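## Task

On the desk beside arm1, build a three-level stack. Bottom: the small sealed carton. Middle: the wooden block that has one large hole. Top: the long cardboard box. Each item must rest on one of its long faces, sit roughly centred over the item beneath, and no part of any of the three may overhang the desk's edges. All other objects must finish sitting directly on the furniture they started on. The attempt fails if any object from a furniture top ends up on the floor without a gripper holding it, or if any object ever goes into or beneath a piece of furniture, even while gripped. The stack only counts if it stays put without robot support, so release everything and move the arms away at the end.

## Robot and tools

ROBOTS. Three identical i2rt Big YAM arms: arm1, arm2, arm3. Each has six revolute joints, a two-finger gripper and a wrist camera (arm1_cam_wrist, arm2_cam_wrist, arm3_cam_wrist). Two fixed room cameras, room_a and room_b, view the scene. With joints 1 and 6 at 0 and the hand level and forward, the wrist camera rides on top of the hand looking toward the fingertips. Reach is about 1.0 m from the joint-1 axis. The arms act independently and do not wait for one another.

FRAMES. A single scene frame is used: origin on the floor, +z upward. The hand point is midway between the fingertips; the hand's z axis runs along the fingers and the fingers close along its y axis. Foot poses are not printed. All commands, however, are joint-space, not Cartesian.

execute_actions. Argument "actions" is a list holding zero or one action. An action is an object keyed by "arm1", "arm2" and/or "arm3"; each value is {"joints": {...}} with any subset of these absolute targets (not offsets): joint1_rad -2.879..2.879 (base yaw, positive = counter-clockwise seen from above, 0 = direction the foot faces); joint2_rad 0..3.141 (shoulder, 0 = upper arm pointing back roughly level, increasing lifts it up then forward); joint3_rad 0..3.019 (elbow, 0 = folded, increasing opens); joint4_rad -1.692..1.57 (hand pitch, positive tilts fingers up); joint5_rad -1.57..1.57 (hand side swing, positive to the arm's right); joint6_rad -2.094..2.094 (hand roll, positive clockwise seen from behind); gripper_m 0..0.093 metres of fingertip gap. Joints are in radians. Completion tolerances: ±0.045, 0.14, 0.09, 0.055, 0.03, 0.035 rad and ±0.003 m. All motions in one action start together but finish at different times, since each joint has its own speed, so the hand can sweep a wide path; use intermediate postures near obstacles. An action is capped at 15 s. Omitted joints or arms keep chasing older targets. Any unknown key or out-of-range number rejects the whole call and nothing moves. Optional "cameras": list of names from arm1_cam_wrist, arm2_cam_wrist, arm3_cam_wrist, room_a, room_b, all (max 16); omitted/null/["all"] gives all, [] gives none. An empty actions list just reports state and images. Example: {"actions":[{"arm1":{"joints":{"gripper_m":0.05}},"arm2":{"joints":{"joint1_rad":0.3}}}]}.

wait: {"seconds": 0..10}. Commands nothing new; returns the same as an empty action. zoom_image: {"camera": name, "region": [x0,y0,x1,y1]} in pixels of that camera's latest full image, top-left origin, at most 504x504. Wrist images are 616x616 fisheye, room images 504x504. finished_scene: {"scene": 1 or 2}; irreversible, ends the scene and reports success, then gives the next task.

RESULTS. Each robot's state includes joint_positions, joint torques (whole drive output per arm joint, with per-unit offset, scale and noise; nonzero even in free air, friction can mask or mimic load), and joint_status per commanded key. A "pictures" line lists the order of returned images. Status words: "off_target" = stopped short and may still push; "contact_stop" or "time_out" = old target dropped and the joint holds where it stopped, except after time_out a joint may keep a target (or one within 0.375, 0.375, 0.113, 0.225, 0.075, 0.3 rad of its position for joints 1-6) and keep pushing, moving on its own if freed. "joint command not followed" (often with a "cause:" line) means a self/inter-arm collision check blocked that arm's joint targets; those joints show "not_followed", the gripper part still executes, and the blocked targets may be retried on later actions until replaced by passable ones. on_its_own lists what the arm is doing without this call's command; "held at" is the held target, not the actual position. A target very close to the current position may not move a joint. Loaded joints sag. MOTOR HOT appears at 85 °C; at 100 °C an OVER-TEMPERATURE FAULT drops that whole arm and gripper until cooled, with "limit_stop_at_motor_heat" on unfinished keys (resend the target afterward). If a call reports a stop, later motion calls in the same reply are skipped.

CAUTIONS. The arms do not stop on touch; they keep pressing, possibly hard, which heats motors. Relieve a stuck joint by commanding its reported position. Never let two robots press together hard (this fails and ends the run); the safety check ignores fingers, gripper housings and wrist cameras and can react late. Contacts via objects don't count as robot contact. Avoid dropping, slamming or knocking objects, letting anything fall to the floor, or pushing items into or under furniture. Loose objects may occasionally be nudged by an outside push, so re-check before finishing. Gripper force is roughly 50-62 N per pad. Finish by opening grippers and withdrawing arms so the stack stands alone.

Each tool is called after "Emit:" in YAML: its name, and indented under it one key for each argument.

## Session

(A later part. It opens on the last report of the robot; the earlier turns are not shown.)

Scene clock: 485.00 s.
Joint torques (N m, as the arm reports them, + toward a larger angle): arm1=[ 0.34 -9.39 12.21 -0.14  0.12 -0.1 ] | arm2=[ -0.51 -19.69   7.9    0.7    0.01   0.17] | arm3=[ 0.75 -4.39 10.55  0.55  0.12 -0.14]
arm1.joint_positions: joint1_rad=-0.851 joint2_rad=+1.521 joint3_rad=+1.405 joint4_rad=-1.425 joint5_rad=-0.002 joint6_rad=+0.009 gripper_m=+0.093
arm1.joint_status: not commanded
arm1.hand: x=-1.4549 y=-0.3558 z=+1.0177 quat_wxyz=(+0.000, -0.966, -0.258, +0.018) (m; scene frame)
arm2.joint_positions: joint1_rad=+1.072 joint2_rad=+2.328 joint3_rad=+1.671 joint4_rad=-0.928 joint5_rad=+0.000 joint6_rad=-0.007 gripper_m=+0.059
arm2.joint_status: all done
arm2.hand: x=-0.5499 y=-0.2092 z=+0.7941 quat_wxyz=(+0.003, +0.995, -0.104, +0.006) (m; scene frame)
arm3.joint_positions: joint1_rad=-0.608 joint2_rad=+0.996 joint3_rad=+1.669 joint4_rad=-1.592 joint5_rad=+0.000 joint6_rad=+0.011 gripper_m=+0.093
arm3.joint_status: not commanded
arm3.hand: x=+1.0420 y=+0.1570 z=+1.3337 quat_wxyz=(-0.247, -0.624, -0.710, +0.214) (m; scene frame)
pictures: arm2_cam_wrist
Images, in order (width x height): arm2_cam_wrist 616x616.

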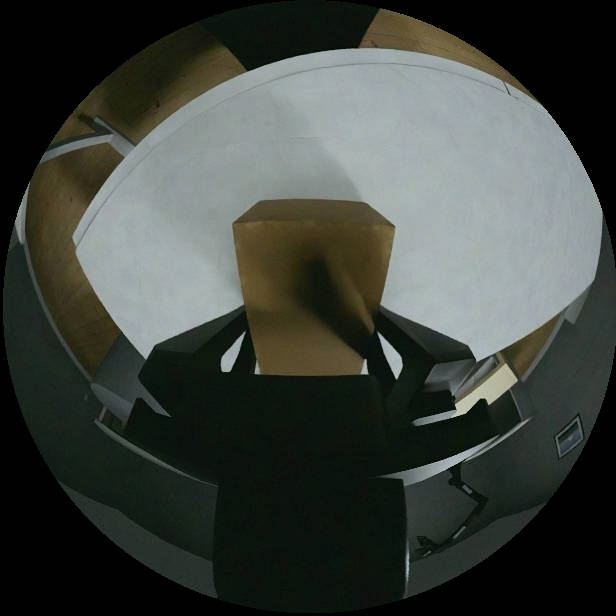

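Emit:
execute_actions:
  actions:
    - {"arm2":{"joints":{"joint2_rad":2.35}}}
  cameras: []

Emit:
execute_actions:
  actions:
    - {"arm2":{"joints":{"gripper_m":0.093}}}
  cameras: ["arm2_cam_wrist"]

Scene clock: 492.27 s.
Joint torques (N m, as the arm reports them, + toward a larger angle): arm1=[ 0.31 -9.39 12.22 -0.15  0.12 -0.1 ] | arm2=[  0.   -17.34   7.7    0.81   0.01   0.14] | arm3=[ 0.75 -4.4  10.55  0.54  0.12 -0.14]
arm1.joint_positions: joint1_rad=-0.851 joint2_rad=+1.521 joint3_rad=+1.405 joint4_rad=-1.425 joint5_rad=-0.002 joint6_rad=+0.009 gripper_m=+0.093
arm1.joint_status: not commanded
arm1.hand: x=-1.4549 y=-0.3558 z=+1.0177 quat_wxyz=(+0.000, -0.966, -0.258, +0.018) (m; scene frame)
arm2.joint_positions: joint1_rad=+1.072 joint2_rad=+2.330 joint3_rad=+1.671 joint4_rad=-0.928 joint5_rad=+0.000 joint6_rad=-0.007 gripper_m=+0.059
arm2.joint_status: all done
arm2.hand: x=-0.5494 y=-0.2093 z=+0.7929 quat_wxyz=(+0.004, +0.995, -0.104, +0.007) (m; scene frame)
arm3.joint_positions: joint1_rad=-0.608 joint2_rad=+0.996 joint3_rad=+1.669 joint4_rad=-1.592 joint5_rad=+0.000 joint6_rad=+0.011 gripper_m=+0.093
arm3.joint_status: not commanded
arm3.hand: x=+1.0420 y=+0.1570 z=+1.3337 quat_wxyz=(-0.247, -0.624, -0.710, +0.214) (m; scene frame)
pictures: none
No camera images: the call's "cameras" was empty. Leave "cameras" out to get every camera's image.

Scene clock: 492.93 s.
Joint torques (N m, as the arm reports them, + toward a larger angle): arm1=[ 0.36 -9.37 12.2  -0.14  0.12 -0.1 ] | arm2=[ -0.15 -18.08   7.76   0.75   0.02   0.18] | arm3=[ 0.78 -4.39 10.55  0.55  0.12 -0.14]
arm1.joint_positions: joint1_rad=-0.851 joint2_rad=+1.521 joint3_rad=+1.405 joint4_rad=-1.425 joint5_rad=-0.002 joint6_rad=+0.009 gripper_m=+0.093
arm1.joint_status: not commanded
arm1.hand: x=-1.4549 y=-0.3558 z=+1.0177 quat_wxyz=(+0.000, -0.966, -0.258, +0.018) (m; scene frame)
arm2.joint_positions: joint1_rad=+1.072 joint2_rad=+2.338 joint3_rad=+1.671 joint4_rad=-0.928 joint5_rad=+0.000 joint6_rad=-0.007 gripper_m=+0.093
arm2.joint_status: all done
arm2.hand: x=-0.5474 y=-0.2097 z=+0.7880 quat_wxyz=(+0.004, +0.994, -0.104, +0.011) (m; scene frame)
arm3.joint_positions: joint1_rad=-0.608 joint2_rad=+0.996 joint3_rad=+1.669 joint4_rad=-1.592 joint5_rad=+0.000 joint6_rad=+0.011 gripper_m=+0.093
arm3.joint_status: not commanded
arm3.hand: x=+1.0420 y=+0.1570 z=+1.3337 quat_wxyz=(-0.247, -0.624, -0.710, +0.214) (m; scene frame)
pictures: arm2_cam_wrist
Images, in order (width x height): arm2_cam_wrist 616x616.

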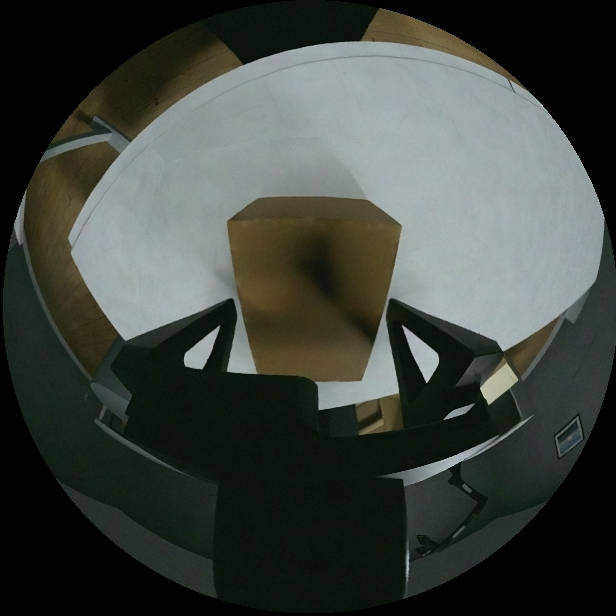

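Emit:
execute_actions:
  actions:
    - {"arm2":{"joints":{"joint2_rad":0.9,"joint4_rad":-1.6}},"arm1":{"joints":{"joint1_rad":0.9}}}
  cameras: []

Emit:
execute_actions:
  actions:
    - {"arm2":{"joints":{"joint1_rad":0.2}},"arm1":{"joints":{"joint1_rad":1.6,"joint2_rad":1.79,"joint3_rad":1.39,"joint4_rad":-1.16,"joint6_rad":0.06}}}
  cameras: ["arm1_cam_wrist","room_a"]

Scene clock: 508.43 s.
Joint torques (N m, as the arm reports them, + toward a larger angle): arm1=[ -0.51 -10.71  12.12  -0.2    0.03  -0.08] | arm2=[ 0.03 -0.96  6.78  1.2   0.04  0.15] | arm3=[ 0.75 -4.42 10.55  0.54  0.12 -0.14]
arm1.joint_positions: joint1_rad=+0.906 joint2_rad=+1.533 joint3_rad=+1.405 joint4_rad=-1.425 joint5_rad=+0.000 joint6_rad=+0.007 gripper_m=+0.093
arm1.joint_status: all done
arm1.hand: x=-0.7592 y=-0.4691 z=+1.0041 quat_wxyz=(-0.001, -0.417, -0.909, +0.002) (m; scene frame)
arm2.joint_positions: joint1_rad=+1.072 joint2_rad=+0.892 joint3_rad=+1.688 joint4_rad=-1.589 joint5_rad=+0.000 joint6_rad=-0.007 gripper_m=+0.093
arm2.joint_status: all done
arm2.hand: x=-0.2029 y=-0.2814 z=+1.4791 quat_wxyz=(-0.040, +0.920, -0.097, -0.377) (m; scene frame)
arm3.joint_positions: joint1_rad=-0.608 joint2_rad=+0.996 joint3_rad=+1.669 joint4_rad=-1.592 joint5_rad=+0.000 joint6_rad=+0.011 gripper_m=+0.093
arm3.joint_status: not commanded
arm3.hand: x=+1.0420 y=+0.1570 z=+1.3337 quat_wxyz=(-0.247, -0.624, -0.710, +0.214) (m; scene frame)
pictures: none
No camera images: the call's "cameras" was empty. Leave "cameras" out to get every camera's image.

Scene clock: 510.00 s.
Joint torques (N m, as the arm reports them, + toward a larger angle): arm1=[ -0.2  -15.36  10.52   0.79   0.09   0.04] | arm2=[-0.96 -1.32  6.77  1.2   0.01  0.14] | arm3=[ 0.75 -4.43 10.56  0.54  0.12 -0.14]
arm1.joint_positions: joint1_rad=+1.603 joint2_rad=+1.802 joint3_rad=+1.384 joint4_rad=-1.170 joint5_rad=-0.002 joint6_rad=+0.051 gripper_m=+0.093
arm1.joint_status: all done
arm1.hand: x=-0.5490 y=-0.2031 z=+0.8701 quat_wxyz=(+0.014, -0.103, -0.995, -0.005) (m; scene frame)
arm2.joint_positions: joint1_rad=+0.206 joint2_rad=+0.893 joint3_rad=+1.688 joint4_rad=-1.589 joint5_rad=+0.000 joint6_rad=-0.007 gripper_m=+0.093
arm2.joint_status: all done
arm2.hand: x=-0.0626 y=-0.0963 z=+1.4776 quat_wxyz=(-0.193, +0.795, -0.475, -0.323) (m; scene frame)
arm3.joint_positions: joint1_rad=-0.608 joint2_rad=+0.996 joint3_rad=+1.669 joint4_rad=-1.592 joint5_rad=+0.000 joint6_rad=+0.011 gripper_m=+0.093
arm3.joint_status: not commanded
arm3.hand: x=+1.0420 y=+0.1570 z=+1.3337 quat_wxyz=(-0.247, -0.624, -0.710, +0.214) (m; scene frame)
pictures: arm1_cam_wrist, room_a
Images, in order (width x height): arm1_cam_wrist 616x616, room_a 504x504.

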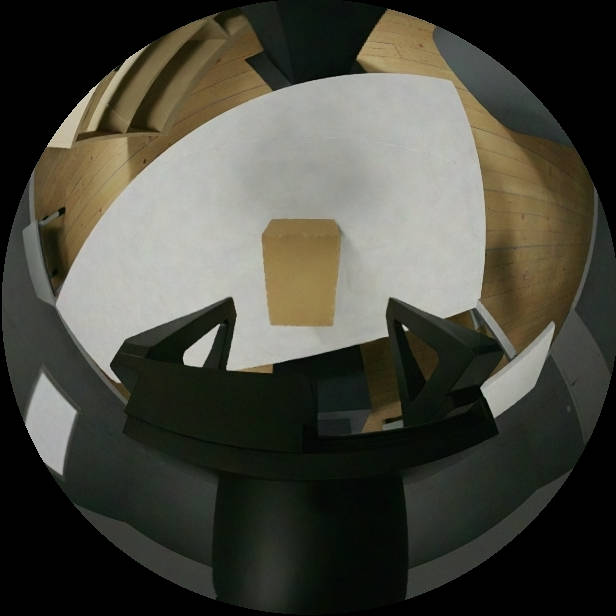

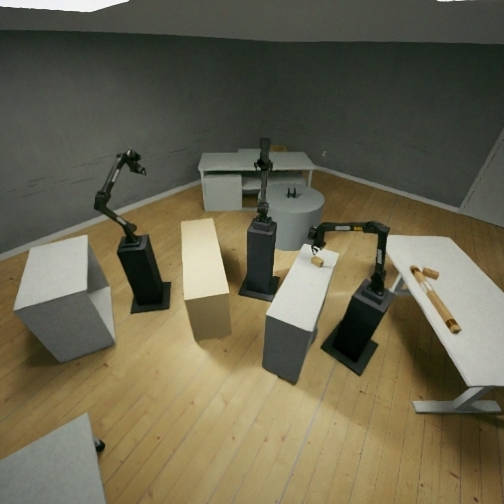

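Emit:
execute_actions:
  actions:
    - {"arm1":{"joints":{"joint1_rad":1.628,"joint2_rad":1.85,"joint3_rad":1.215,"joint4_rad":-0.917}}}
  cameras: ["arm1_cam_wrist"]

Scene clock: 521.63 s.
Joint torques (N m, as the arm reports them, + toward a larger angle): arm1=[  0.74 -13.35   9.49   1.05   0.09   0.04] | arm2=[-0.31 -1.86  6.75  1.3   0.04  0.18] | arm3=[ 0.75 -4.4  10.55  0.54  0.12 -0.14]
arm1.joint_positions: joint1_rad=+1.621 joint2_rad=+1.843 joint3_rad=+1.208 joint4_rad=-0.932 joint5_rad=-0.002 joint6_rad=+0.051 gripper_m=+0.093
arm1.joint_status: all done
arm1.hand: x=-0.5705 y=-0.1902 z=+0.7921 quat_wxyz=(+0.004, -0.094, -0.996, -0.004) (m; scene frame)
arm2.joint_positions: joint1_rad=+0.206 joint2_rad=+0.893 joint3_rad=+1.688 joint4_rad=-1.589 joint5_rad=+0.000 joint6_rad=-0.007 gripper_m=+0.093
arm2.joint_status: not commanded
arm2.hand: x=-0.0626 y=-0.0963 z=+1.4776 quat_wxyz=(-0.193, +0.795, -0.475, -0.323) (m; scene frame)
arm3.joint_positions: joint1_rad=-0.608 joint2_rad=+0.996 joint3_rad=+1.669 joint4_rad=-1.592 joint5_rad=+0.000 joint6_rad=+0.011 gripper_m=+0.093
arm3.joint_status: not commanded
arm3.hand: x=+1.0420 y=+0.1570 z=+1.3337 quat_wxyz=(-0.247, -0.624, -0.710, +0.214) (m; scene frame)
pictures: arm1_cam_wrist
Images, in order (width x height): arm1_cam_wrist 616x616.

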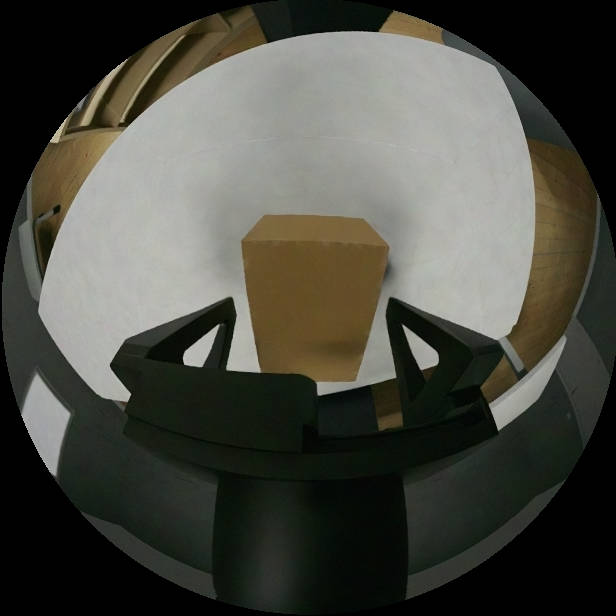

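Emit:
execute_actions:
  actions:
    - {"arm1":{"joints":{"gripper_m":0.04}}}
  cameras: []

Emit:
execute_actions:
  actions:
    - {"arm1":{"joints":{"joint2_rad":1.72,"joint4_rad":-1.05}}}
  cameras: []

Emit:
execute_actions:
  actions:
    - {"arm1":{"joints":{"joint1_rad":-0.845,"joint2_rad":2.06,"joint3_rad":1.75,"joint4_rad":-1.24,"joint6_rad":1.58}}}
  cameras: ["arm1_cam_wrist","room_a"]

Scene clock: 533.03 s.
Joint torques (N m, as the arm reports them, + toward a larger angle): arm1=[  0.72 -13.41   9.52   1.04   0.07   0.04] | arm2=[-0.5  -1.86  6.83  1.19  0.01  0.16] | arm3=[ 0.75 -4.4  10.55  0.54  0.12 -0.14]
arm1.joint_positions: joint1_rad=+1.621 joint2_rad=+1.843 joint3_rad=+1.208 joint4_rad=-0.932 joint5_rad=-0.001 joint6_rad=+0.052 gripper_m=+0.059
arm1.joint_status: gripper_m off_target (ended at +0.059, target +0.040)
arm1.hand: x=-0.5704 y=-0.1902 z=+0.7921 quat_wxyz=(+0.004, -0.094, -0.996, -0.004) (m; scene frame)
arm2.joint_positions: joint1_rad=+0.206 joint2_rad=+0.893 joint3_rad=+1.688 joint4_rad=-1.589 joint5_rad=+0.000 joint6_rad=-0.007 gripper_m=+0.093
arm2.joint_status: not commanded
arm2.hand: x=-0.0626 y=-0.0963 z=+1.4776 quat_wxyz=(-0.193, +0.795, -0.475, -0.323) (m; scene frame)
arm3.joint_positions: joint1_rad=-0.608 joint2_rad=+0.996 joint3_rad=+1.669 joint4_rad=-1.592 joint5_rad=+0.000 joint6_rad=+0.011 gripper_m=+0.093
arm3.joint_status: not commanded
arm3.hand: x=+1.0420 y=+0.1570 z=+1.3337 quat_wxyz=(-0.247, -0.624, -0.710, +0.214) (m; scene frame)
pictures: none
No camera images: the call's "cameras" was empty. Leave "cameras" out to get every camera's image.

Scene clock: 534.10 s.
Joint torques (N m, as the arm reports them, + toward a larger angle): arm1=[  0.69 -11.75  10.33  -0.14   0.08   0.04] | arm2=[-0.56 -1.8   6.73  1.16  0.02  0.13] | arm3=[ 0.73 -4.36 10.55  0.55  0.12 -0.14]
arm1.joint_positions: joint1_rad=+1.621 joint2_rad=+1.710 joint3_rad=+1.208 joint4_rad=-1.036 joint5_rad=-0.001 joint6_rad=+0.052 gripper_m=+0.059
arm1.joint_status: all done
arm1.hand: x=-0.5826 y=-0.1890 z=+0.8543 quat_wxyz=(-0.011, -0.094, -0.995, -0.004) (m; scene frame)
arm2.joint_positions: joint1_rad=+0.206 joint2_rad=+0.893 joint3_rad=+1.688 joint4_rad=-1.589 joint5_rad=+0.000 joint6_rad=-0.007 gripper_m=+0.093
arm2.joint_status: not commanded
arm2.hand: x=-0.0626 y=-0.0963 z=+1.4776 quat_wxyz=(-0.193, +0.795, -0.475, -0.323) (m; scene frame)
arm3.joint_positions: joint1_rad=-0.608 joint2_rad=+0.996 joint3_rad=+1.669 joint4_rad=-1.592 joint5_rad=+0.000 joint6_rad=+0.011 gripper_m=+0.093
arm3.joint_status: not commanded
arm3.hand: x=+1.0420 y=+0.1570 z=+1.3337 quat_wxyz=(-0.247, -0.624, -0.710, +0.214) (m; scene frame)
pictures: none
No camera images: the call's "cameras" was empty. Leave "cameras" out to get every camera's image.

Scene clock: 536.67 s.
Joint torques (N m, as the arm reports them, + toward a larger angle): arm1=[ -0.13 -19.34  10.79  -0.25   0.05   0.04] | arm2=[-0.27 -1.74  6.78  1.28  0.    0.21] | arm3=[ 0.76 -4.41 10.56  0.54  0.12 -0.14]
arm1.joint_positions: joint1_rad=-0.847 joint2_rad=+2.075 joint3_rad=+1.744 joint4_rad=-1.226 joint5_rad=+0.002 joint6_rad=+1.571 gripper_m=+0.059
arm1.joint_status: all done
arm1.hand: x=-1.6034 y=-0.4431 z=+0.8559 quat_wxyz=(-0.005, -0.869, +0.494, +0.011) (m; scene frame)
arm2.joint_positions: joint1_rad=+0.206 joint2_rad=+0.893 joint3_rad=+1.688 joint4_rad=-1.589 joint5_rad=+0.000 joint6_rad=-0.007 gripper_m=+0.093
arm2.joint_status: not commanded
arm2.hand: x=-0.0626 y=-0.0963 z=+1.4776 quat_wxyz=(-0.193, +0.795, -0.475, -0.323) (m; scene frame)
arm3.joint_positions: joint1_rad=-0.608 joint2_rad=+0.996 joint3_rad=+1.669 joint4_rad=-1.592 joint5_rad=+0.000 joint6_rad=+0.011 gripper_m=+0.093
arm3.joint_status: not commanded
arm3.hand: x=+1.0420 y=+0.1570 z=+1.3337 quat_wxyz=(-0.247, -0.624, -0.710, +0.214) (m; scene frame)
pictures: arm1_cam_wrist, room_a
Images, in order (width x height): arm1_cam_wrist 616x616, room_a 504x504.

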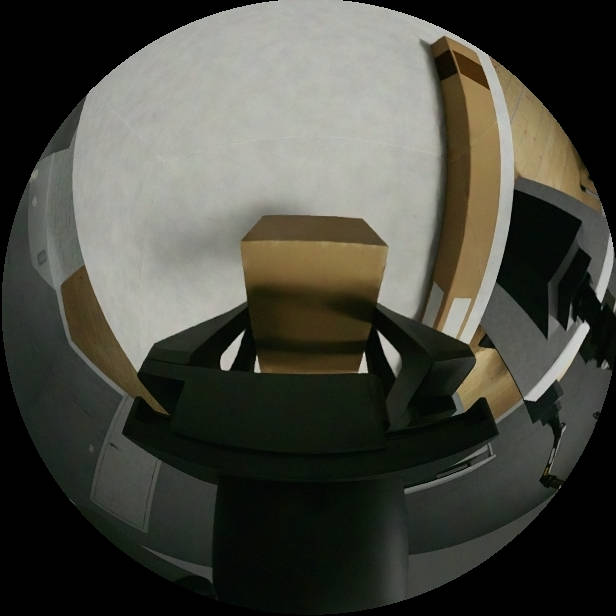

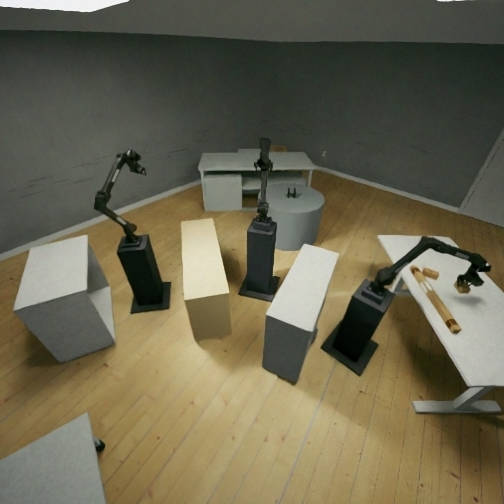

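Emit:
execute_actions:
  actions:
    - {"arm1":{"joints":{"joint2_rad":2.175,"joint3_rad":1.65,"joint4_rad":-1.02}}}
  cameras: []

Scene clock: 545.60 s.
Joint torques (N m, as the arm reports them, + toward a larger angle): arm1=[ -0.07 -19.29  10.48   0.95   0.07   0.04] | arm2=[-1.09 -2.09  6.82  1.23  0.05  0.15] | arm3=[ 0.72 -4.37 10.56  0.55  0.12 -0.14]
arm1.joint_positions: joint1_rad=-0.847 joint2_rad=+2.183 joint3_rad=+1.637 joint4_rad=-1.035 joint5_rad=+0.002 joint6_rad=+1.571 gripper_m=+0.059
arm1.joint_status: all done
arm1.hand: x=-1.5958 y=-0.4372 z=+0.7534 quat_wxyz=(+0.006, -0.869, +0.495, +0.005) (m; scene frame)
arm2.joint_positions: joint1_rad=+0.206 joint2_rad=+0.893 joint3_rad=+1.688 joint4_rad=-1.589 joint5_rad=+0.000 joint6_rad=-0.007 gripper_m=+0.093
arm2.joint_status: not commanded
arm2.hand: x=-0.0626 y=-0.0963 z=+1.4776 quat_wxyz=(-0.193, +0.795, -0.475, -0.323) (m; scene frame)
arm3.joint_positions: joint1_rad=-0.608 joint2_rad=+0.996 joint3_rad=+1.669 joint4_rad=-1.592 joint5_rad=+0.000 joint6_rad=+0.011 gripper_m=+0.093
arm3.joint_status: not commanded
arm3.hand: x=+1.0420 y=+0.1570 z=+1.3337 quat_wxyz=(-0.247, -0.624, -0.710, +0.214) (m; scene frame)
pictures: none
No camera images: the call's "cameras" was empty. Leave "cameras" out to get every camera's image.

Emit:
execute_actions:
  actions:
    - {"arm1":{"joints":{"joint2_rad":2.21,"joint4_rad":-1.005}}}
  cameras: ["arm1_cam_wrist"]

Scene clock: 549.73 s.
Joint torques (N m, as the arm reports them, + toward a larger angle): arm1=[ -0.12 -16.51  10.51   1.01   0.07   0.04] | arm2=[-0.5  -2.08  6.75  1.09  0.01  0.16] | arm3=[ 0.74 -4.38 10.55  0.55  0.12 -0.14]
arm1.joint_positions: joint1_rad=-0.847 joint2_rad=+2.184 joint3_rad=+1.637 joint4_rad=-1.021 joint5_rad=+0.002 joint6_rad=+1.571 gripper_m=+0.059
arm1.joint_status: all done
arm1.hand: x=-1.5989 y=-0.4390 z=+0.7532 quat_wxyz=(+0.000, -0.869, +0.495, +0.008) (m; scene frame)
arm2.joint_positions: joint1_rad=+0.206 joint2_rad=+0.893 joint3_rad=+1.688 joint4_rad=-1.589 joint5_rad=+0.000 joint6_rad=-0.007 gripper_m=+0.093
arm2.joint_status: not commanded
arm2.hand: x=-0.0626 y=-0.0963 z=+1.4776 quat_wxyz=(-0.193, +0.795, -0.475, -0.323) (m; scene frame)
arm3.joint_positions: joint1_rad=-0.608 joint2_rad=+0.996 joint3_rad=+1.669 joint4_rad=-1.592 joint5_rad=+0.000 joint6_rad=+0.011 gripper_m=+0.093
arm3.joint_status: not commanded
arm3.hand: x=+1.0420 y=+0.1570 z=+1.3337 quat_wxyz=(-0.247, -0.624, -0.710, +0.214) (m; scene frame)
pictures: arm1_cam_wrist
Images, in order (width x height): arm1_cam_wrist 616x616.

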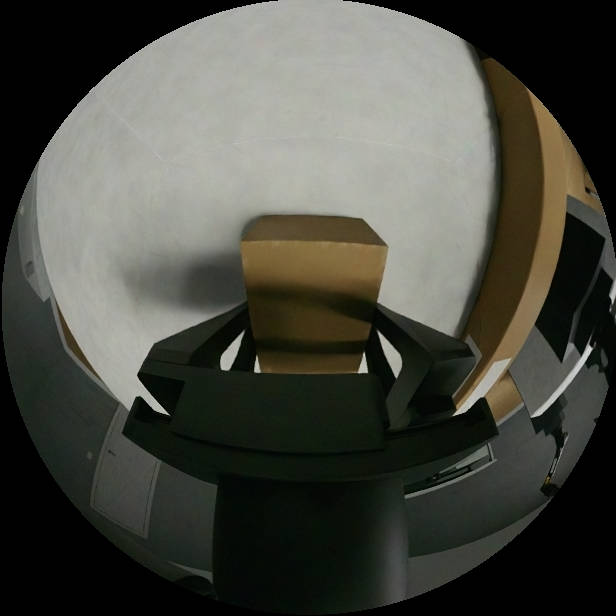

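Emit:
execute_actions:
  actions:
    - {"arm1":{"joints":{"gripper_m":0.093,"joint2_rad":2.19}}}
  cameras: ["arm1_cam_wrist"]

Emit:
execute_actions:
  actions:
    - {"arm1":{"joints":{"joint2_rad":2.07,"joint3_rad":1.72,"joint4_rad":-1.21}}}
  cameras: ["arm1_cam_wrist"]

Emit:
execute_actions:
  actions:
    - {"arm1":{"joints":{"joint1_rad":-0.42,"joint6_rad":0.965}}}
  cameras: ["arm1_cam_wrist"]

Scene clock: 559.17 s.
Joint torques (N m, as the arm reports them, + toward a larger angle): arm1=[ -0.11 -17.98  10.49   1.     0.06   0.04] | arm2=[-0.77 -1.73  6.81  1.21  0.03  0.16] | arm3=[ 0.76 -4.42 10.56  0.55  0.12 -0.14]
arm1.joint_positions: joint1_rad=-0.847 joint2_rad=+2.184 joint3_rad=+1.637 joint4_rad=-1.021 joint5_rad=+0.002 joint6_rad=+1.571 gripper_m=+0.093
arm1.joint_status: all done
arm1.hand: x=-1.5989 y=-0.4390 z=+0.7532 quat_wxyz=(+0.000, -0.869, +0.495, +0.008) (m; scene frame)
arm2.joint_positions: joint1_rad=+0.206 joint2_rad=+0.893 joint3_rad=+1.688 joint4_rad=-1.589 joint5_rad=+0.000 joint6_rad=-0.007 gripper_m=+0.093
arm2.joint_status: not commanded
arm2.hand: x=-0.0626 y=-0.0963 z=+1.4776 quat_wxyz=(-0.193, +0.795, -0.475, -0.323) (m; scene frame)
arm3.joint_positions: joint1_rad=-0.608 joint2_rad=+0.996 joint3_rad=+1.669 joint4_rad=-1.592 joint5_rad=+0.000 joint6_rad=+0.011 gripper_m=+0.093
arm3.joint_status: not commanded
arm3.hand: x=+1.0420 y=+0.1570 z=+1.3337 quat_wxyz=(-0.247, -0.624, -0.710, +0.214) (m; scene frame)
pictures: arm1_cam_wrist
Images, in order (width x height): arm1_cam_wrist 616x616.

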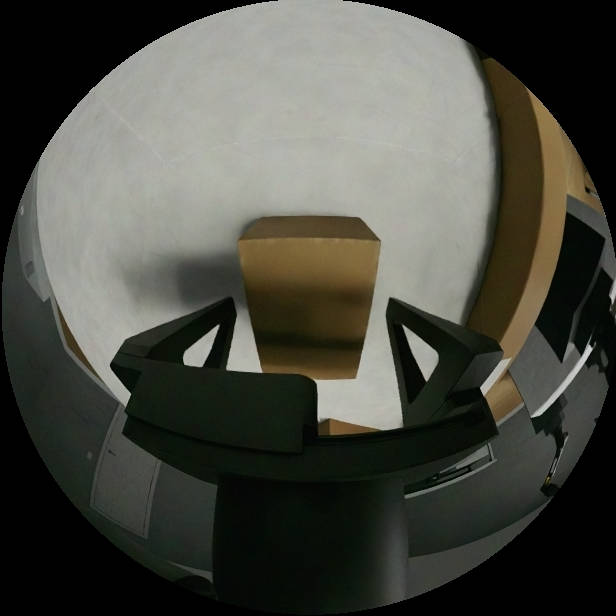

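Scene clock: 560.23 s.
Joint torques (N m, as the arm reports them, + toward a larger angle): arm1=[ -0.08 -16.35  12.56  -0.26   0.07   0.03] | arm2=[-0.27 -1.9   6.79  1.24  0.02  0.17] | arm3=[ 0.76 -4.42 10.55  0.55  0.12 -0.14]
arm1.joint_positions: joint1_rad=-0.847 joint2_rad=+2.050 joint3_rad=+1.694 joint4_rad=-1.195 joint5_rad=+0.002 joint6_rad=+1.571 gripper_m=+0.093
arm1.joint_status: all done
arm1.hand: x=-1.5952 y=-0.4383 z=+0.8526 quat_wxyz=(-0.007, -0.869, +0.495, +0.012) (m; scene frame)
arm2.joint_positions: joint1_rad=+0.206 joint2_rad=+0.893 joint3_rad=+1.688 joint4_rad=-1.589 joint5_rad=+0.000 joint6_rad=-0.007 gripper_m=+0.093
arm2.joint_status: not commanded
arm2.hand: x=-0.0626 y=-0.0963 z=+1.4776 quat_wxyz=(-0.193, +0.795, -0.475, -0.323) (m; scene frame)
arm3.joint_positions: joint1_rad=-0.608 joint2_rad=+0.996 joint3_rad=+1.669 joint4_rad=-1.592 joint5_rad=+0.000 joint6_rad=+0.011 gripper_m=+0.093
arm3.joint_status: not commanded
arm3.hand: x=+1.0420 y=+0.1570 z=+1.3337 quat_wxyz=(-0.247, -0.624, -0.710, +0.214) (m; scene frame)
pictures: arm1_cam_wrist
Images, in order (width x height): arm1_cam_wrist 616x616.

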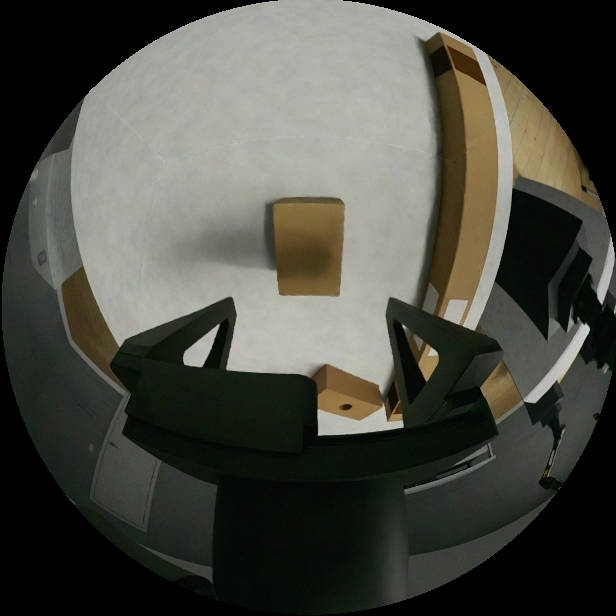

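Scene clock: 561.90 s.
Joint torques (N m, as the arm reports them, + toward a larger angle): arm1=[  0.3  -16.33  12.57  -0.22   0.17  -0.1 ] | arm2=[-0.72 -2.    6.77  1.18  0.01  0.17] | arm3=[ 0.75 -4.43 10.56  0.54  0.12 -0.14]
arm1.joint_positions: joint1_rad=-0.430 joint2_rad=+2.050 joint3_rad=+1.694 joint4_rad=-1.195 joint5_rad=-0.001 joint6_rad=+0.974 gripper_m=+0.093
arm1.joint_status: all done
arm1.hand: x=-1.4211 y=-0.6274 z=+0.8492 quat_wxyz=(-0.004, -1.000, +0.010, +0.010) (m; scene frame)
arm2.joint_positions: joint1_rad=+0.206 joint2_rad=+0.893 joint3_rad=+1.688 joint4_rad=-1.589 joint5_rad=+0.000 joint6_rad=-0.007 gripper_m=+0.093
arm2.joint_status: not commanded
arm2.hand: x=-0.0626 y=-0.0963 z=+1.4776 quat_wxyz=(-0.193, +0.795, -0.475, -0.323) (m; scene frame)
arm3.joint_positions: joint1_rad=-0.608 joint2_rad=+0.996 joint3_rad=+1.669 joint4_rad=-1.592 joint5_rad=+0.000 joint6_rad=+0.011 gripper_m=+0.093
arm3.joint_status: not commanded
arm3.hand: x=+1.0420 y=+0.1570 z=+1.3337 quat_wxyz=(-0.247, -0.624, -0.710, +0.214) (m; scene frame)
pictures: arm1_cam_wrist
Images, in order (width x height): arm1_cam_wrist 616x616.

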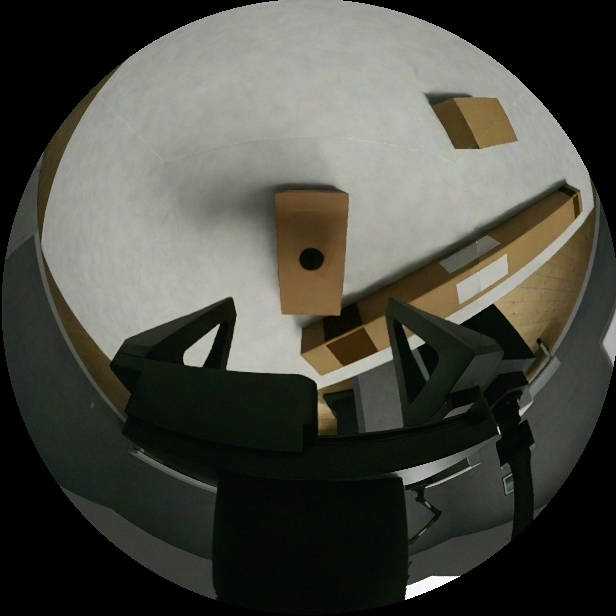

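Emit:
execute_actions:
  actions:
    - {"arm1":{"joints":{"joint2_rad":2.15,"joint3_rad":1.615,"joint4_rad":-1.018}}}
  cameras: ["arm1_cam_wrist"]

Scene clock: 570.97 s.
Joint torques (N m, as the arm reports them, + toward a larger angle): arm1=[  0.5  -18.41  10.12   1.     0.17  -0.09] | arm2=[-0.92 -1.76  6.8   1.14  0.01  0.16] | arm3=[ 0.75 -4.38 10.55  0.54  0.12 -0.14]
arm1.joint_positions: joint1_rad=-0.430 joint2_rad=+2.149 joint3_rad=+1.607 joint4_rad=-1.033 joint5_rad=-0.001 joint6_rad=+0.974 gripper_m=+0.093
arm1.joint_status: all done
arm1.hand: x=-1.4176 y=-0.6203 z=+0.7605 quat_wxyz=(+0.006, -1.000, +0.010, +0.004) (m; scene frame)
arm2.joint_positions: joint1_rad=+0.206 joint2_rad=+0.893 joint3_rad=+1.688 joint4_rad=-1.589 joint5_rad=+0.000 joint6_rad=-0.007 gripper_m=+0.093
arm2.joint_status: not commanded
arm2.hand: x=-0.0626 y=-0.0963 z=+1.4776 quat_wxyz=(-0.193, +0.795, -0.475, -0.323) (m; scene frame)
arm3.joint_positions: joint1_rad=-0.608 joint2_rad=+0.996 joint3_rad=+1.669 joint4_rad=-1.592 joint5_rad=+0.000 joint6_rad=+0.011 gripper_m=+0.093
arm3.joint_status: not commanded
arm3.hand: x=+1.0420 y=+0.1570 z=+1.3337 quat_wxyz=(-0.247, -0.624, -0.710, +0.214) (m; scene frame)
pictures: arm1_cam_wrist
Images, in order (width x height): arm1_cam_wrist 616x616.

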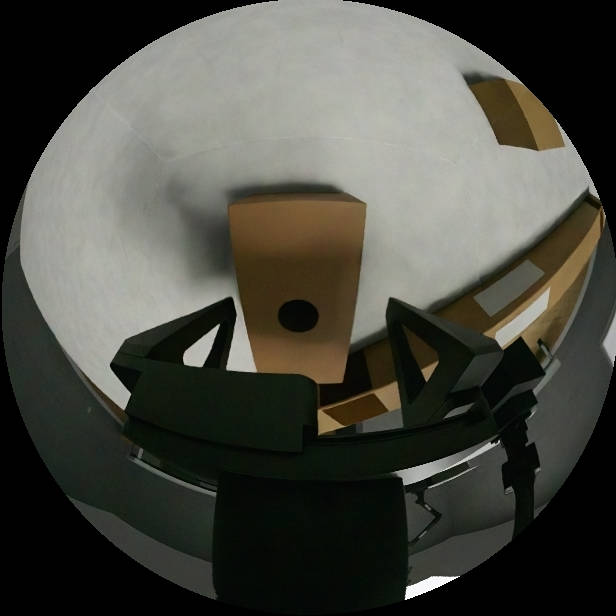

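Emit:
execute_actions:
  actions:
    - {"arm1":{"joints":{"joint2_rad":2.19,"joint4_rad":-0.98}}}
  cameras: ["arm1_cam_wrist"]

Scene clock: 576.17 s.
Joint torques (N m, as the arm reports them, + toward a larger angle): arm1=[  0.51 -16.21  10.16   1.1    0.17  -0.1 ] | arm2=[-1.26 -1.71  6.76  1.16  0.04  0.19] | arm3=[ 0.71 -4.37 10.55  0.55  0.12 -0.14]
arm1.joint_positions: joint1_rad=-0.430 joint2_rad=+2.159 joint3_rad=+1.607 joint4_rad=-0.996 joint5_rad=-0.001 joint6_rad=+0.974 gripper_m=+0.093
arm1.joint_status: all done
arm1.hand: x=-1.4219 y=-0.6263 z=+0.7546 quat_wxyz=(-0.005, -1.000, +0.010, +0.011) (m; scene frame)
arm2.joint_positions: joint1_rad=+0.206 joint2_rad=+0.893 joint3_rad=+1.688 joint4_rad=-1.589 joint5_rad=+0.000 joint6_rad=-0.007 gripper_m=+0.093
arm2.joint_status: not commanded
arm2.hand: x=-0.0626 y=-0.0963 z=+1.4776 quat_wxyz=(-0.193, +0.795, -0.475, -0.323) (m; scene frame)
arm3.joint_positions: joint1_rad=-0.608 joint2_rad=+0.996 joint3_rad=+1.669 joint4_rad=-1.592 joint5_rad=+0.000 joint6_rad=+0.011 gripper_m=+0.093
arm3.joint_status: not commanded
arm3.hand: x=+1.0420 y=+0.1570 z=+1.3337 quat_wxyz=(-0.247, -0.624, -0.710, +0.214) (m; scene frame)
pictures: arm1_cam_wrist
Images, in order (width x height): arm1_cam_wrist 616x616.

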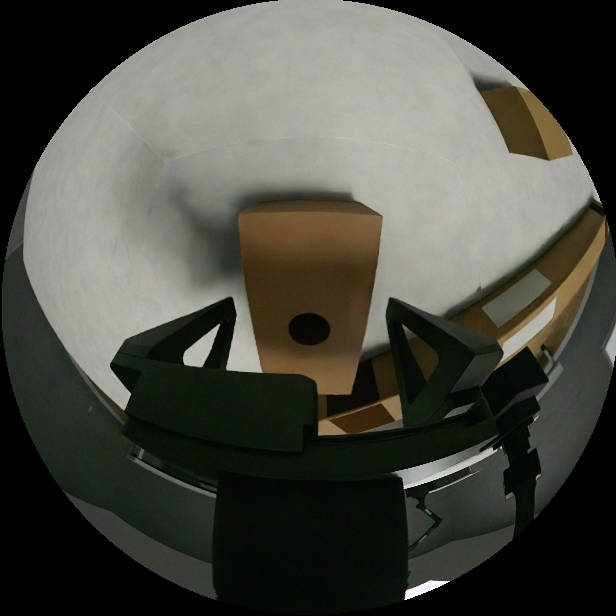

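Emit:
execute_actions:
  actions:
    - {"arm1":{"joints":{"gripper_m":0.035,"joint2_rad":2.165}}}
  cameras: []

Emit:
execute_actions:
  actions:
    - {"arm1":{"joints":{"joint2_rad":2.07,"joint3_rad":1.73,"joint4_rad":-1.22}}}
  cameras: []

Emit:
execute_actions:
  actions:
    - {"arm1":{"joints":{"joint1_rad":-0.853,"joint6_rad":1.58}}}
  cameras: ["arm1_cam_wrist","room_a"]

Scene clock: 583.77 s.
Joint torques (N m, as the arm reports them, + toward a larger angle): arm1=[  0.47 -17.97  10.14   1.05   0.18  -0.09] | arm2=[-0.59 -1.97  6.69  1.24  0.03  0.18] | arm3=[ 0.73 -4.4  10.56  0.54  0.12 -0.14]
arm1.joint_positions: joint1_rad=-0.430 joint2_rad=+2.159 joint3_rad=+1.607 joint4_rad=-0.995 joint5_rad=-0.001 joint6_rad=+0.973 gripper_m=+0.059
arm1.joint_status: gripper_m off_target (ended at +0.059, target +0.035); the others done
arm1.hand: x=-1.4220 y=-0.6266 z=+0.7546 quat_wxyz=(-0.006, -1.000, +0.010, +0.011) (m; scene frame)
arm2.joint_positions: joint1_rad=+0.206 joint2_rad=+0.893 joint3_rad=+1.688 joint4_rad=-1.589 joint5_rad=+0.000 joint6_rad=-0.007 gripper_m=+0.093
arm2.joint_status: not commanded
arm2.hand: x=-0.0626 y=-0.0963 z=+1.4776 quat_wxyz=(-0.193, +0.795, -0.475, -0.323) (m; scene frame)
arm3.joint_positions: joint1_rad=-0.608 joint2_rad=+0.996 joint3_rad=+1.669 joint4_rad=-1.592 joint5_rad=+0.000 joint6_rad=+0.011 gripper_m=+0.093
arm3.joint_status: not commanded
arm3.hand: x=+1.0420 y=+0.1570 z=+1.3337 quat_wxyz=(-0.247, -0.624, -0.710, +0.214) (m; scene frame)
pictures: none
No camera images: the call's "cameras" was empty. Leave "cameras" out to get every camera's image.

Scene clock: 585.03 s.
Joint torques (N m, as the arm reports them, + toward a larger angle): arm1=[  0.43 -18.5   13.82  -0.29   0.18  -0.08] | arm2=[-0.19 -2.04  6.74  1.13  0.03  0.17] | arm3=[ 0.74 -4.37 10.55  0.54  0.12 -0.14]
arm1.joint_positions: joint1_rad=-0.430 joint2_rad=+2.075 joint3_rad=+1.687 joint4_rad=-1.206 joint5_rad=-0.001 joint6_rad=+0.973 gripper_m=+0.059
arm1.joint_status: all done
arm1.hand: x=-1.4171 y=-0.6215 z=+0.8322 quat_wxyz=(+0.013, -1.000, +0.010, -0.002) (m; scene frame)
arm2.joint_positions: joint1_rad=+0.206 joint2_rad=+0.893 joint3_rad=+1.688 joint4_rad=-1.589 joint5_rad=+0.000 joint6_rad=-0.007 gripper_m=+0.093
arm2.joint_status: not commanded
arm2.hand: x=-0.0626 y=-0.0963 z=+1.4776 quat_wxyz=(-0.193, +0.795, -0.475, -0.323) (m; scene frame)
arm3.joint_positions: joint1_rad=-0.608 joint2_rad=+0.996 joint3_rad=+1.669 joint4_rad=-1.592 joint5_rad=+0.000 joint6_rad=+0.011 gripper_m=+0.093
arm3.joint_status: not commanded
arm3.hand: x=+1.0420 y=+0.1570 z=+1.3337 quat_wxyz=(-0.247, -0.624, -0.710, +0.214) (m; scene frame)
pictures: none
No camera images: the call's "cameras" was empty. Leave "cameras" out to get every camera's image.

Scene clock: 586.87 s.
Joint torques (N m, as the arm reports them, + toward a larger angle): arm1=[ -0.84 -18.24  13.79  -0.32   0.16   0.04] | arm2=[-0.94 -1.95  6.76  1.12  0.02  0.15] | arm3=[ 0.74 -4.38 10.56  0.55  0.12 -0.14]
arm1.joint_positions: joint1_rad=-0.846 joint2_rad=+2.075 joint3_rad=+1.687 joint4_rad=-1.206 joint5_rad=-0.001 joint6_rad=+1.571 gripper_m=+0.059
arm1.joint_status: all done
arm1.hand: x=-1.5887 y=-0.4354 z=+0.8355 quat_wxyz=(+0.011, -0.869, +0.494, +0.001) (m; scene frame)
arm2.joint_positions: joint1_rad=+0.206 joint2_rad=+0.893 joint3_rad=+1.688 joint4_rad=-1.589 joint5_rad=+0.000 joint6_rad=-0.007 gripper_m=+0.093
arm2.joint_status: not commanded
arm2.hand: x=-0.0626 y=-0.0963 z=+1.4776 quat_wxyz=(-0.193, +0.795, -0.475, -0.323) (m; scene frame)
arm3.joint_positions: joint1_rad=-0.608 joint2_rad=+0.996 joint3_rad=+1.669 joint4_rad=-1.592 joint5_rad=+0.000 joint6_rad=+0.011 gripper_m=+0.093
arm3.joint_status: not commanded
arm3.hand: x=+1.0420 y=+0.1570 z=+1.3337 quat_wxyz=(-0.247, -0.624, -0.710, +0.214) (m; scene frame)
pictures: arm1_cam_wrist, room_a
Images, in order (width x height): arm1_cam_wrist 616x616, room_a 504x504.

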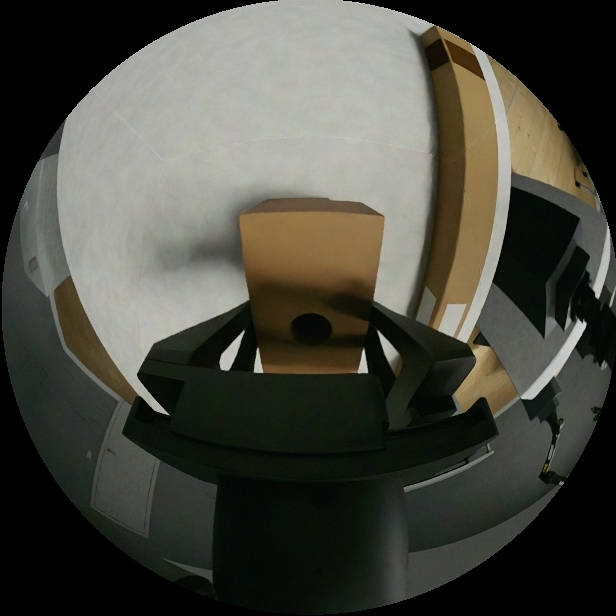

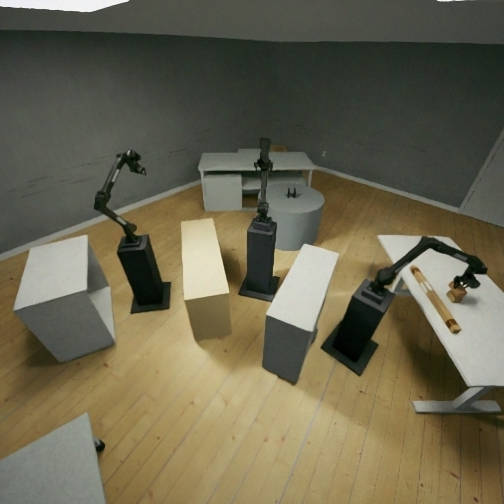

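Emit:
execute_actions:
  actions:
    - {"arm1":{"joints":{"joint2_rad":2.125,"joint4_rad":-1.125}}}
  cameras: []

Scene clock: 592.03 s.
Joint torques (N m, as the arm reports them, + toward a larger angle): arm1=[ -0.83 -18.01  13.69   0.96   0.16   0.04] | arm2=[-0.8  -1.8   6.75  1.26  0.03  0.18] | arm3=[ 0.77 -4.39 10.55  0.54  0.12 -0.14]
arm1.joint_positions: joint1_rad=-0.846 joint2_rad=+2.120 joint3_rad=+1.687 joint4_rad=-1.140 joint5_rad=-0.001 joint6_rad=+1.571 gripper_m=+0.059
arm1.joint_status: all done
arm1.hand: x=-1.5987 y=-0.4410 z=+0.8083 quat_wxyz=(+0.002, -0.869, +0.494, +0.006) (m; scene frame)
arm2.joint_positions: joint1_rad=+0.206 joint2_rad=+0.893 joint3_rad=+1.688 joint4_rad=-1.589 joint5_rad=+0.000 joint6_rad=-0.007 gripper_m=+0.093
arm2.joint_status: not commanded
arm2.hand: x=-0.0626 y=-0.0963 z=+1.4776 quat_wxyz=(-0.193, +0.795, -0.475, -0.323) (m; scene frame)
arm3.joint_positions: joint1_rad=-0.608 joint2_rad=+0.996 joint3_rad=+1.669 joint4_rad=-1.592 joint5_rad=+0.000 joint6_rad=+0.011 gripper_m=+0.093
arm3.joint_status: not commanded
arm3.hand: x=+1.0420 y=+0.1570 z=+1.3337 quat_wxyz=(-0.247, -0.624, -0.710, +0.214) (m; scene frame)
pictures: none
No camera images: the call's "cameras" was empty. Leave "cameras" out to get every camera's image.

Emit:
execute_actions:
  actions:
    - {"arm1":{"joints":{"joint2_rad":2.16}}}
  cameras: ["arm1_cam_wrist"]

Scene clock: 595.20 s.
Joint torques (N m, as the arm reports them, + toward a larger angle): arm1=[ -0.79 -16.    13.48   0.87   0.04   0.04] | arm2=[-0.75 -1.74  6.75  1.08  0.01  0.18] | arm3=[ 0.76 -4.39 10.55  0.55  0.12 -0.14]
arm1.joint_positions: joint1_rad=-0.846 joint2_rad=+2.127 joint3_rad=+1.689 joint4_rad=-1.139 joint5_rad=+0.002 joint6_rad=+1.572 gripper_m=+0.059
arm1.joint_status: all done
arm1.hand: x=-1.5991 y=-0.4407 z=+0.8046 quat_wxyz=(+0.004, -0.869, +0.494, +0.006) (m; scene frame)
arm2.joint_positions: joint1_rad=+0.206 joint2_rad=+0.893 joint3_rad=+1.688 joint4_rad=-1.589 joint5_rad=+0.000 joint6_rad=-0.007 gripper_m=+0.093
arm2.joint_status: not commanded
arm2.hand: x=-0.0626 y=-0.0963 z=+1.4776 quat_wxyz=(-0.193, +0.795, -0.475, -0.323) (m; scene frame)
arm3.joint_positions: joint1_rad=-0.608 joint2_rad=+0.996 joint3_rad=+1.669 joint4_rad=-1.592 joint5_rad=+0.000 joint6_rad=+0.011 gripper_m=+0.093
arm3.joint_status: not commanded
arm3.hand: x=+1.0420 y=+0.1570 z=+1.3337 quat_wxyz=(-0.247, -0.624, -0.710, +0.214) (m; scene frame)
pictures: arm1_cam_wrist
Images, in order (width x height): arm1_cam_wrist 616x616.

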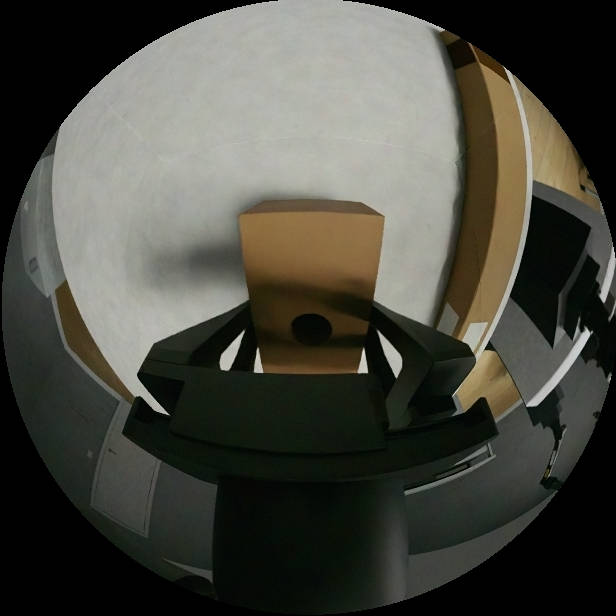

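Emit:
execute_actions:
  actions:
    - {"arm1":{"joints":{"gripper_m":0.093,"joint2_rad":2.13}}}
  cameras: []

Emit:
execute_actions:
  actions:
    - {"arm1":{"joints":{"joint2_rad":2.02,"joint3_rad":1.75,"joint4_rad":-1.29}}}
  cameras: ["arm1_cam_wrist"]

Emit:
execute_actions:
  actions:
    - {"arm1":{"joints":{"joint2_rad":1.70,"joint3_rad":1.075,"joint4_rad":-0.92}}}
  cameras: ["arm1_cam_wrist","room_a"]

Scene clock: 605.53 s.
Joint torques (N m, as the arm reports them, + toward a larger angle): arm1=[ -0.84 -18.23  13.49   0.9    0.05   0.04] | arm2=[-0.7  -1.85  6.89  1.26  0.02  0.18] | arm3=[ 0.74 -4.4  10.56  0.54  0.12 -0.14]
arm1.joint_positions: joint1_rad=-0.846 joint2_rad=+2.127 joint3_rad=+1.689 joint4_rad=-1.139 joint5_rad=+0.002 joint6_rad=+1.572 gripper_m=+0.093
arm1.joint_status: all done
arm1.hand: x=-1.5991 y=-0.4407 z=+0.8046 quat_wxyz=(+0.004, -0.869, +0.494, +0.006) (m; scene frame)
arm2.joint_positions: joint1_rad=+0.206 joint2_rad=+0.893 joint3_rad=+1.688 joint4_rad=-1.589 joint5_rad=+0.000 joint6_rad=-0.007 gripper_m=+0.093
arm2.joint_status: not commanded
arm2.hand: x=-0.0626 y=-0.0963 z=+1.4776 quat_wxyz=(-0.193, +0.795, -0.475, -0.323) (m; scene frame)
arm3.joint_positions: joint1_rad=-0.608 joint2_rad=+0.996 joint3_rad=+1.669 joint4_rad=-1.592 joint5_rad=+0.000 joint6_rad=+0.011 gripper_m=+0.093
arm3.joint_status: not commanded
arm3.hand: x=+1.0420 y=+0.1570 z=+1.3337 quat_wxyz=(-0.247, -0.624, -0.710, +0.214) (m; scene frame)
pictures: none
No camera images: the call's "cameras" was empty. Leave "cameras" out to get every camera's image.

Scene clock: 606.67 s.
Joint torques (N m, as the arm reports them, + toward a larger angle): arm1=[ -0.8  -16.32  13.1   -0.27   0.05   0.03] | arm2=[ 0.   -2.04  6.62  1.22  0.02  0.16] | arm3=[ 0.73 -4.42 10.55  0.55  0.12 -0.14]
arm1.joint_positions: joint1_rad=-0.846 joint2_rad=+2.005 joint3_rad=+1.719 joint4_rad=-1.275 joint5_rad=+0.002 joint6_rad=+1.572 gripper_m=+0.093
arm1.joint_status: all done
arm1.hand: x=-1.5878 y=-0.4351 z=+0.8884 quat_wxyz=(-0.003, -0.869, +0.494, +0.010) (m; scene frame)
arm2.joint_positions: joint1_rad=+0.206 joint2_rad=+0.893 joint3_rad=+1.688 joint4_rad=-1.589 joint5_rad=+0.000 joint6_rad=-0.007 gripper_m=+0.093
arm2.joint_status: not commanded
arm2.hand: x=-0.0626 y=-0.0963 z=+1.4776 quat_wxyz=(-0.193, +0.795, -0.475, -0.323) (m; scene frame)
arm3.joint_positions: joint1_rad=-0.608 joint2_rad=+0.996 joint3_rad=+1.669 joint4_rad=-1.592 joint5_rad=+0.000 joint6_rad=+0.011 gripper_m=+0.093
arm3.joint_status: not commanded
arm3.hand: x=+1.0420 y=+0.1570 z=+1.3337 quat_wxyz=(-0.247, -0.624, -0.710, +0.214) (m; scene frame)
pictures: arm1_cam_wrist
Images, in order (width x height): arm1_cam_wrist 616x616.

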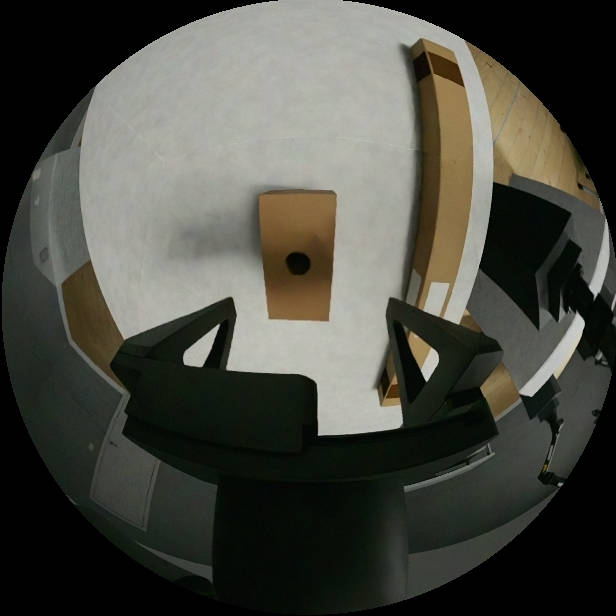

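Scene clock: 608.20 s.
Joint torques (N m, as the arm reports them, + toward a larger angle): arm1=[ -0.72 -11.37   9.99   0.95   0.05   0.03] | arm2=[-0.59 -1.9   6.74  1.24 -0.03  0.16] | arm3=[ 0.75 -4.36 10.55  0.54  0.12 -0.14]
arm1.joint_positions: joint1_rad=-0.846 joint2_rad=+1.697 joint3_rad=+1.063 joint4_rad=-0.935 joint5_rad=+0.002 joint6_rad=+1.572 gripper_m=+0.093
arm1.joint_status: all done
arm1.hand: x=-1.4456 y=-0.3495 z=+0.8212 quat_wxyz=(+0.000, -0.869, +0.495, +0.008) (m; scene frame)
arm2.joint_positions: joint1_rad=+0.206 joint2_rad=+0.893 joint3_rad=+1.688 joint4_rad=-1.589 joint5_rad=+0.000 joint6_rad=-0.007 gripper_m=+0.093
arm2.joint_status: not commanded
arm2.hand: x=-0.0626 y=-0.0963 z=+1.4776 quat_wxyz=(-0.193, +0.795, -0.475, -0.323) (m; scene frame)
arm3.joint_positions: joint1_rad=-0.608 joint2_rad=+0.996 joint3_rad=+1.669 joint4_rad=-1.592 joint5_rad=+0.000 joint6_rad=+0.011 gripper_m=+0.093
arm3.joint_status: not commanded
arm3.hand: x=+1.0420 y=+0.1570 z=+1.3337 quat_wxyz=(-0.247, -0.624, -0.710, +0.214) (m; scene frame)
pictures: arm1_cam_wrist, room_a
Images, in order (width x height): arm1_cam_wrist 616x616, room_a 504x504.

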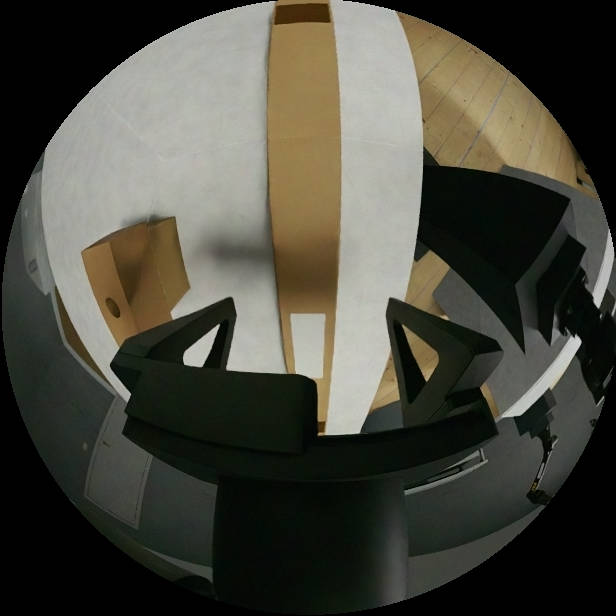

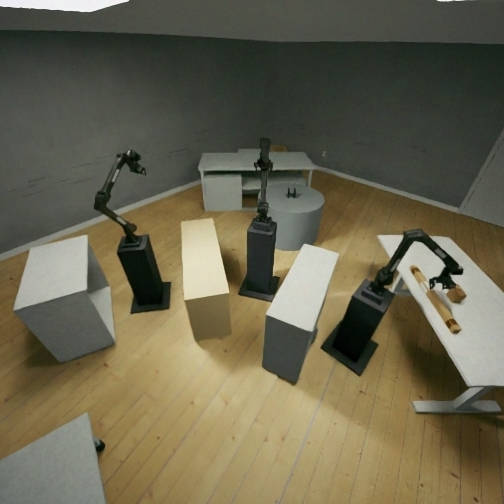

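Emit:
execute_actions:
  actions:
    - {"arm1":{"joints":{"joint2_rad":1.85,"joint3_rad":1.03,"joint4_rad":-0.74}}}
  cameras: ["arm1_cam_wrist"]

Scene clock: 612.20 s.
Joint torques (N m, as the arm reports them, + toward a larger angle): arm1=[ -0.72 -12.71   8.14   0.94   0.05   0.04] | arm2=[-0.81 -1.96  6.74  1.18  0.03  0.16] | arm3=[ 0.76 -4.4  10.56  0.54  0.12 -0.14]
arm1.joint_positions: joint1_rad=-0.846 joint2_rad=+1.852 joint3_rad=+1.024 joint4_rad=-0.755 joint5_rad=+0.002 joint6_rad=+1.572 gripper_m=+0.093
arm1.joint_status: all done
arm1.hand: x=-1.4484 y=-0.3499 z=+0.7438 quat_wxyz=(+0.007, -0.869, +0.495, +0.004) (m; scene frame)
arm2.joint_positions: joint1_rad=+0.206 joint2_rad=+0.893 joint3_rad=+1.688 joint4_rad=-1.589 joint5_rad=+0.000 joint6_rad=-0.007 gripper_m=+0.093
arm2.joint_status: not commanded
arm2.hand: x=-0.0626 y=-0.0963 z=+1.4776 quat_wxyz=(-0.193, +0.795, -0.475, -0.323) (m; scene frame)
arm3.joint_positions: joint1_rad=-0.608 joint2_rad=+0.996 joint3_rad=+1.669 joint4_rad=-1.592 joint5_rad=+0.000 joint6_rad=+0.011 gripper_m=+0.093
arm3.joint_status: not commanded
arm3.hand: x=+1.0420 y=+0.1570 z=+1.3337 quat_wxyz=(-0.247, -0.624, -0.710, +0.214) (m; scene frame)
pictures: arm1_cam_wrist
Images, in order (width x height): arm1_cam_wrist 616x616.

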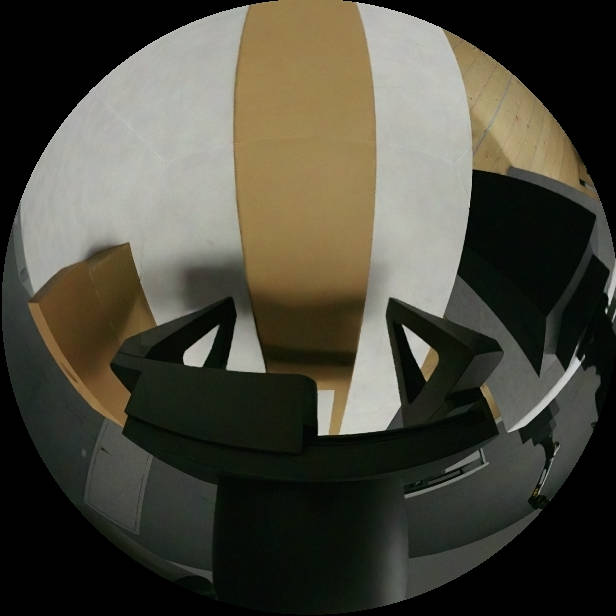

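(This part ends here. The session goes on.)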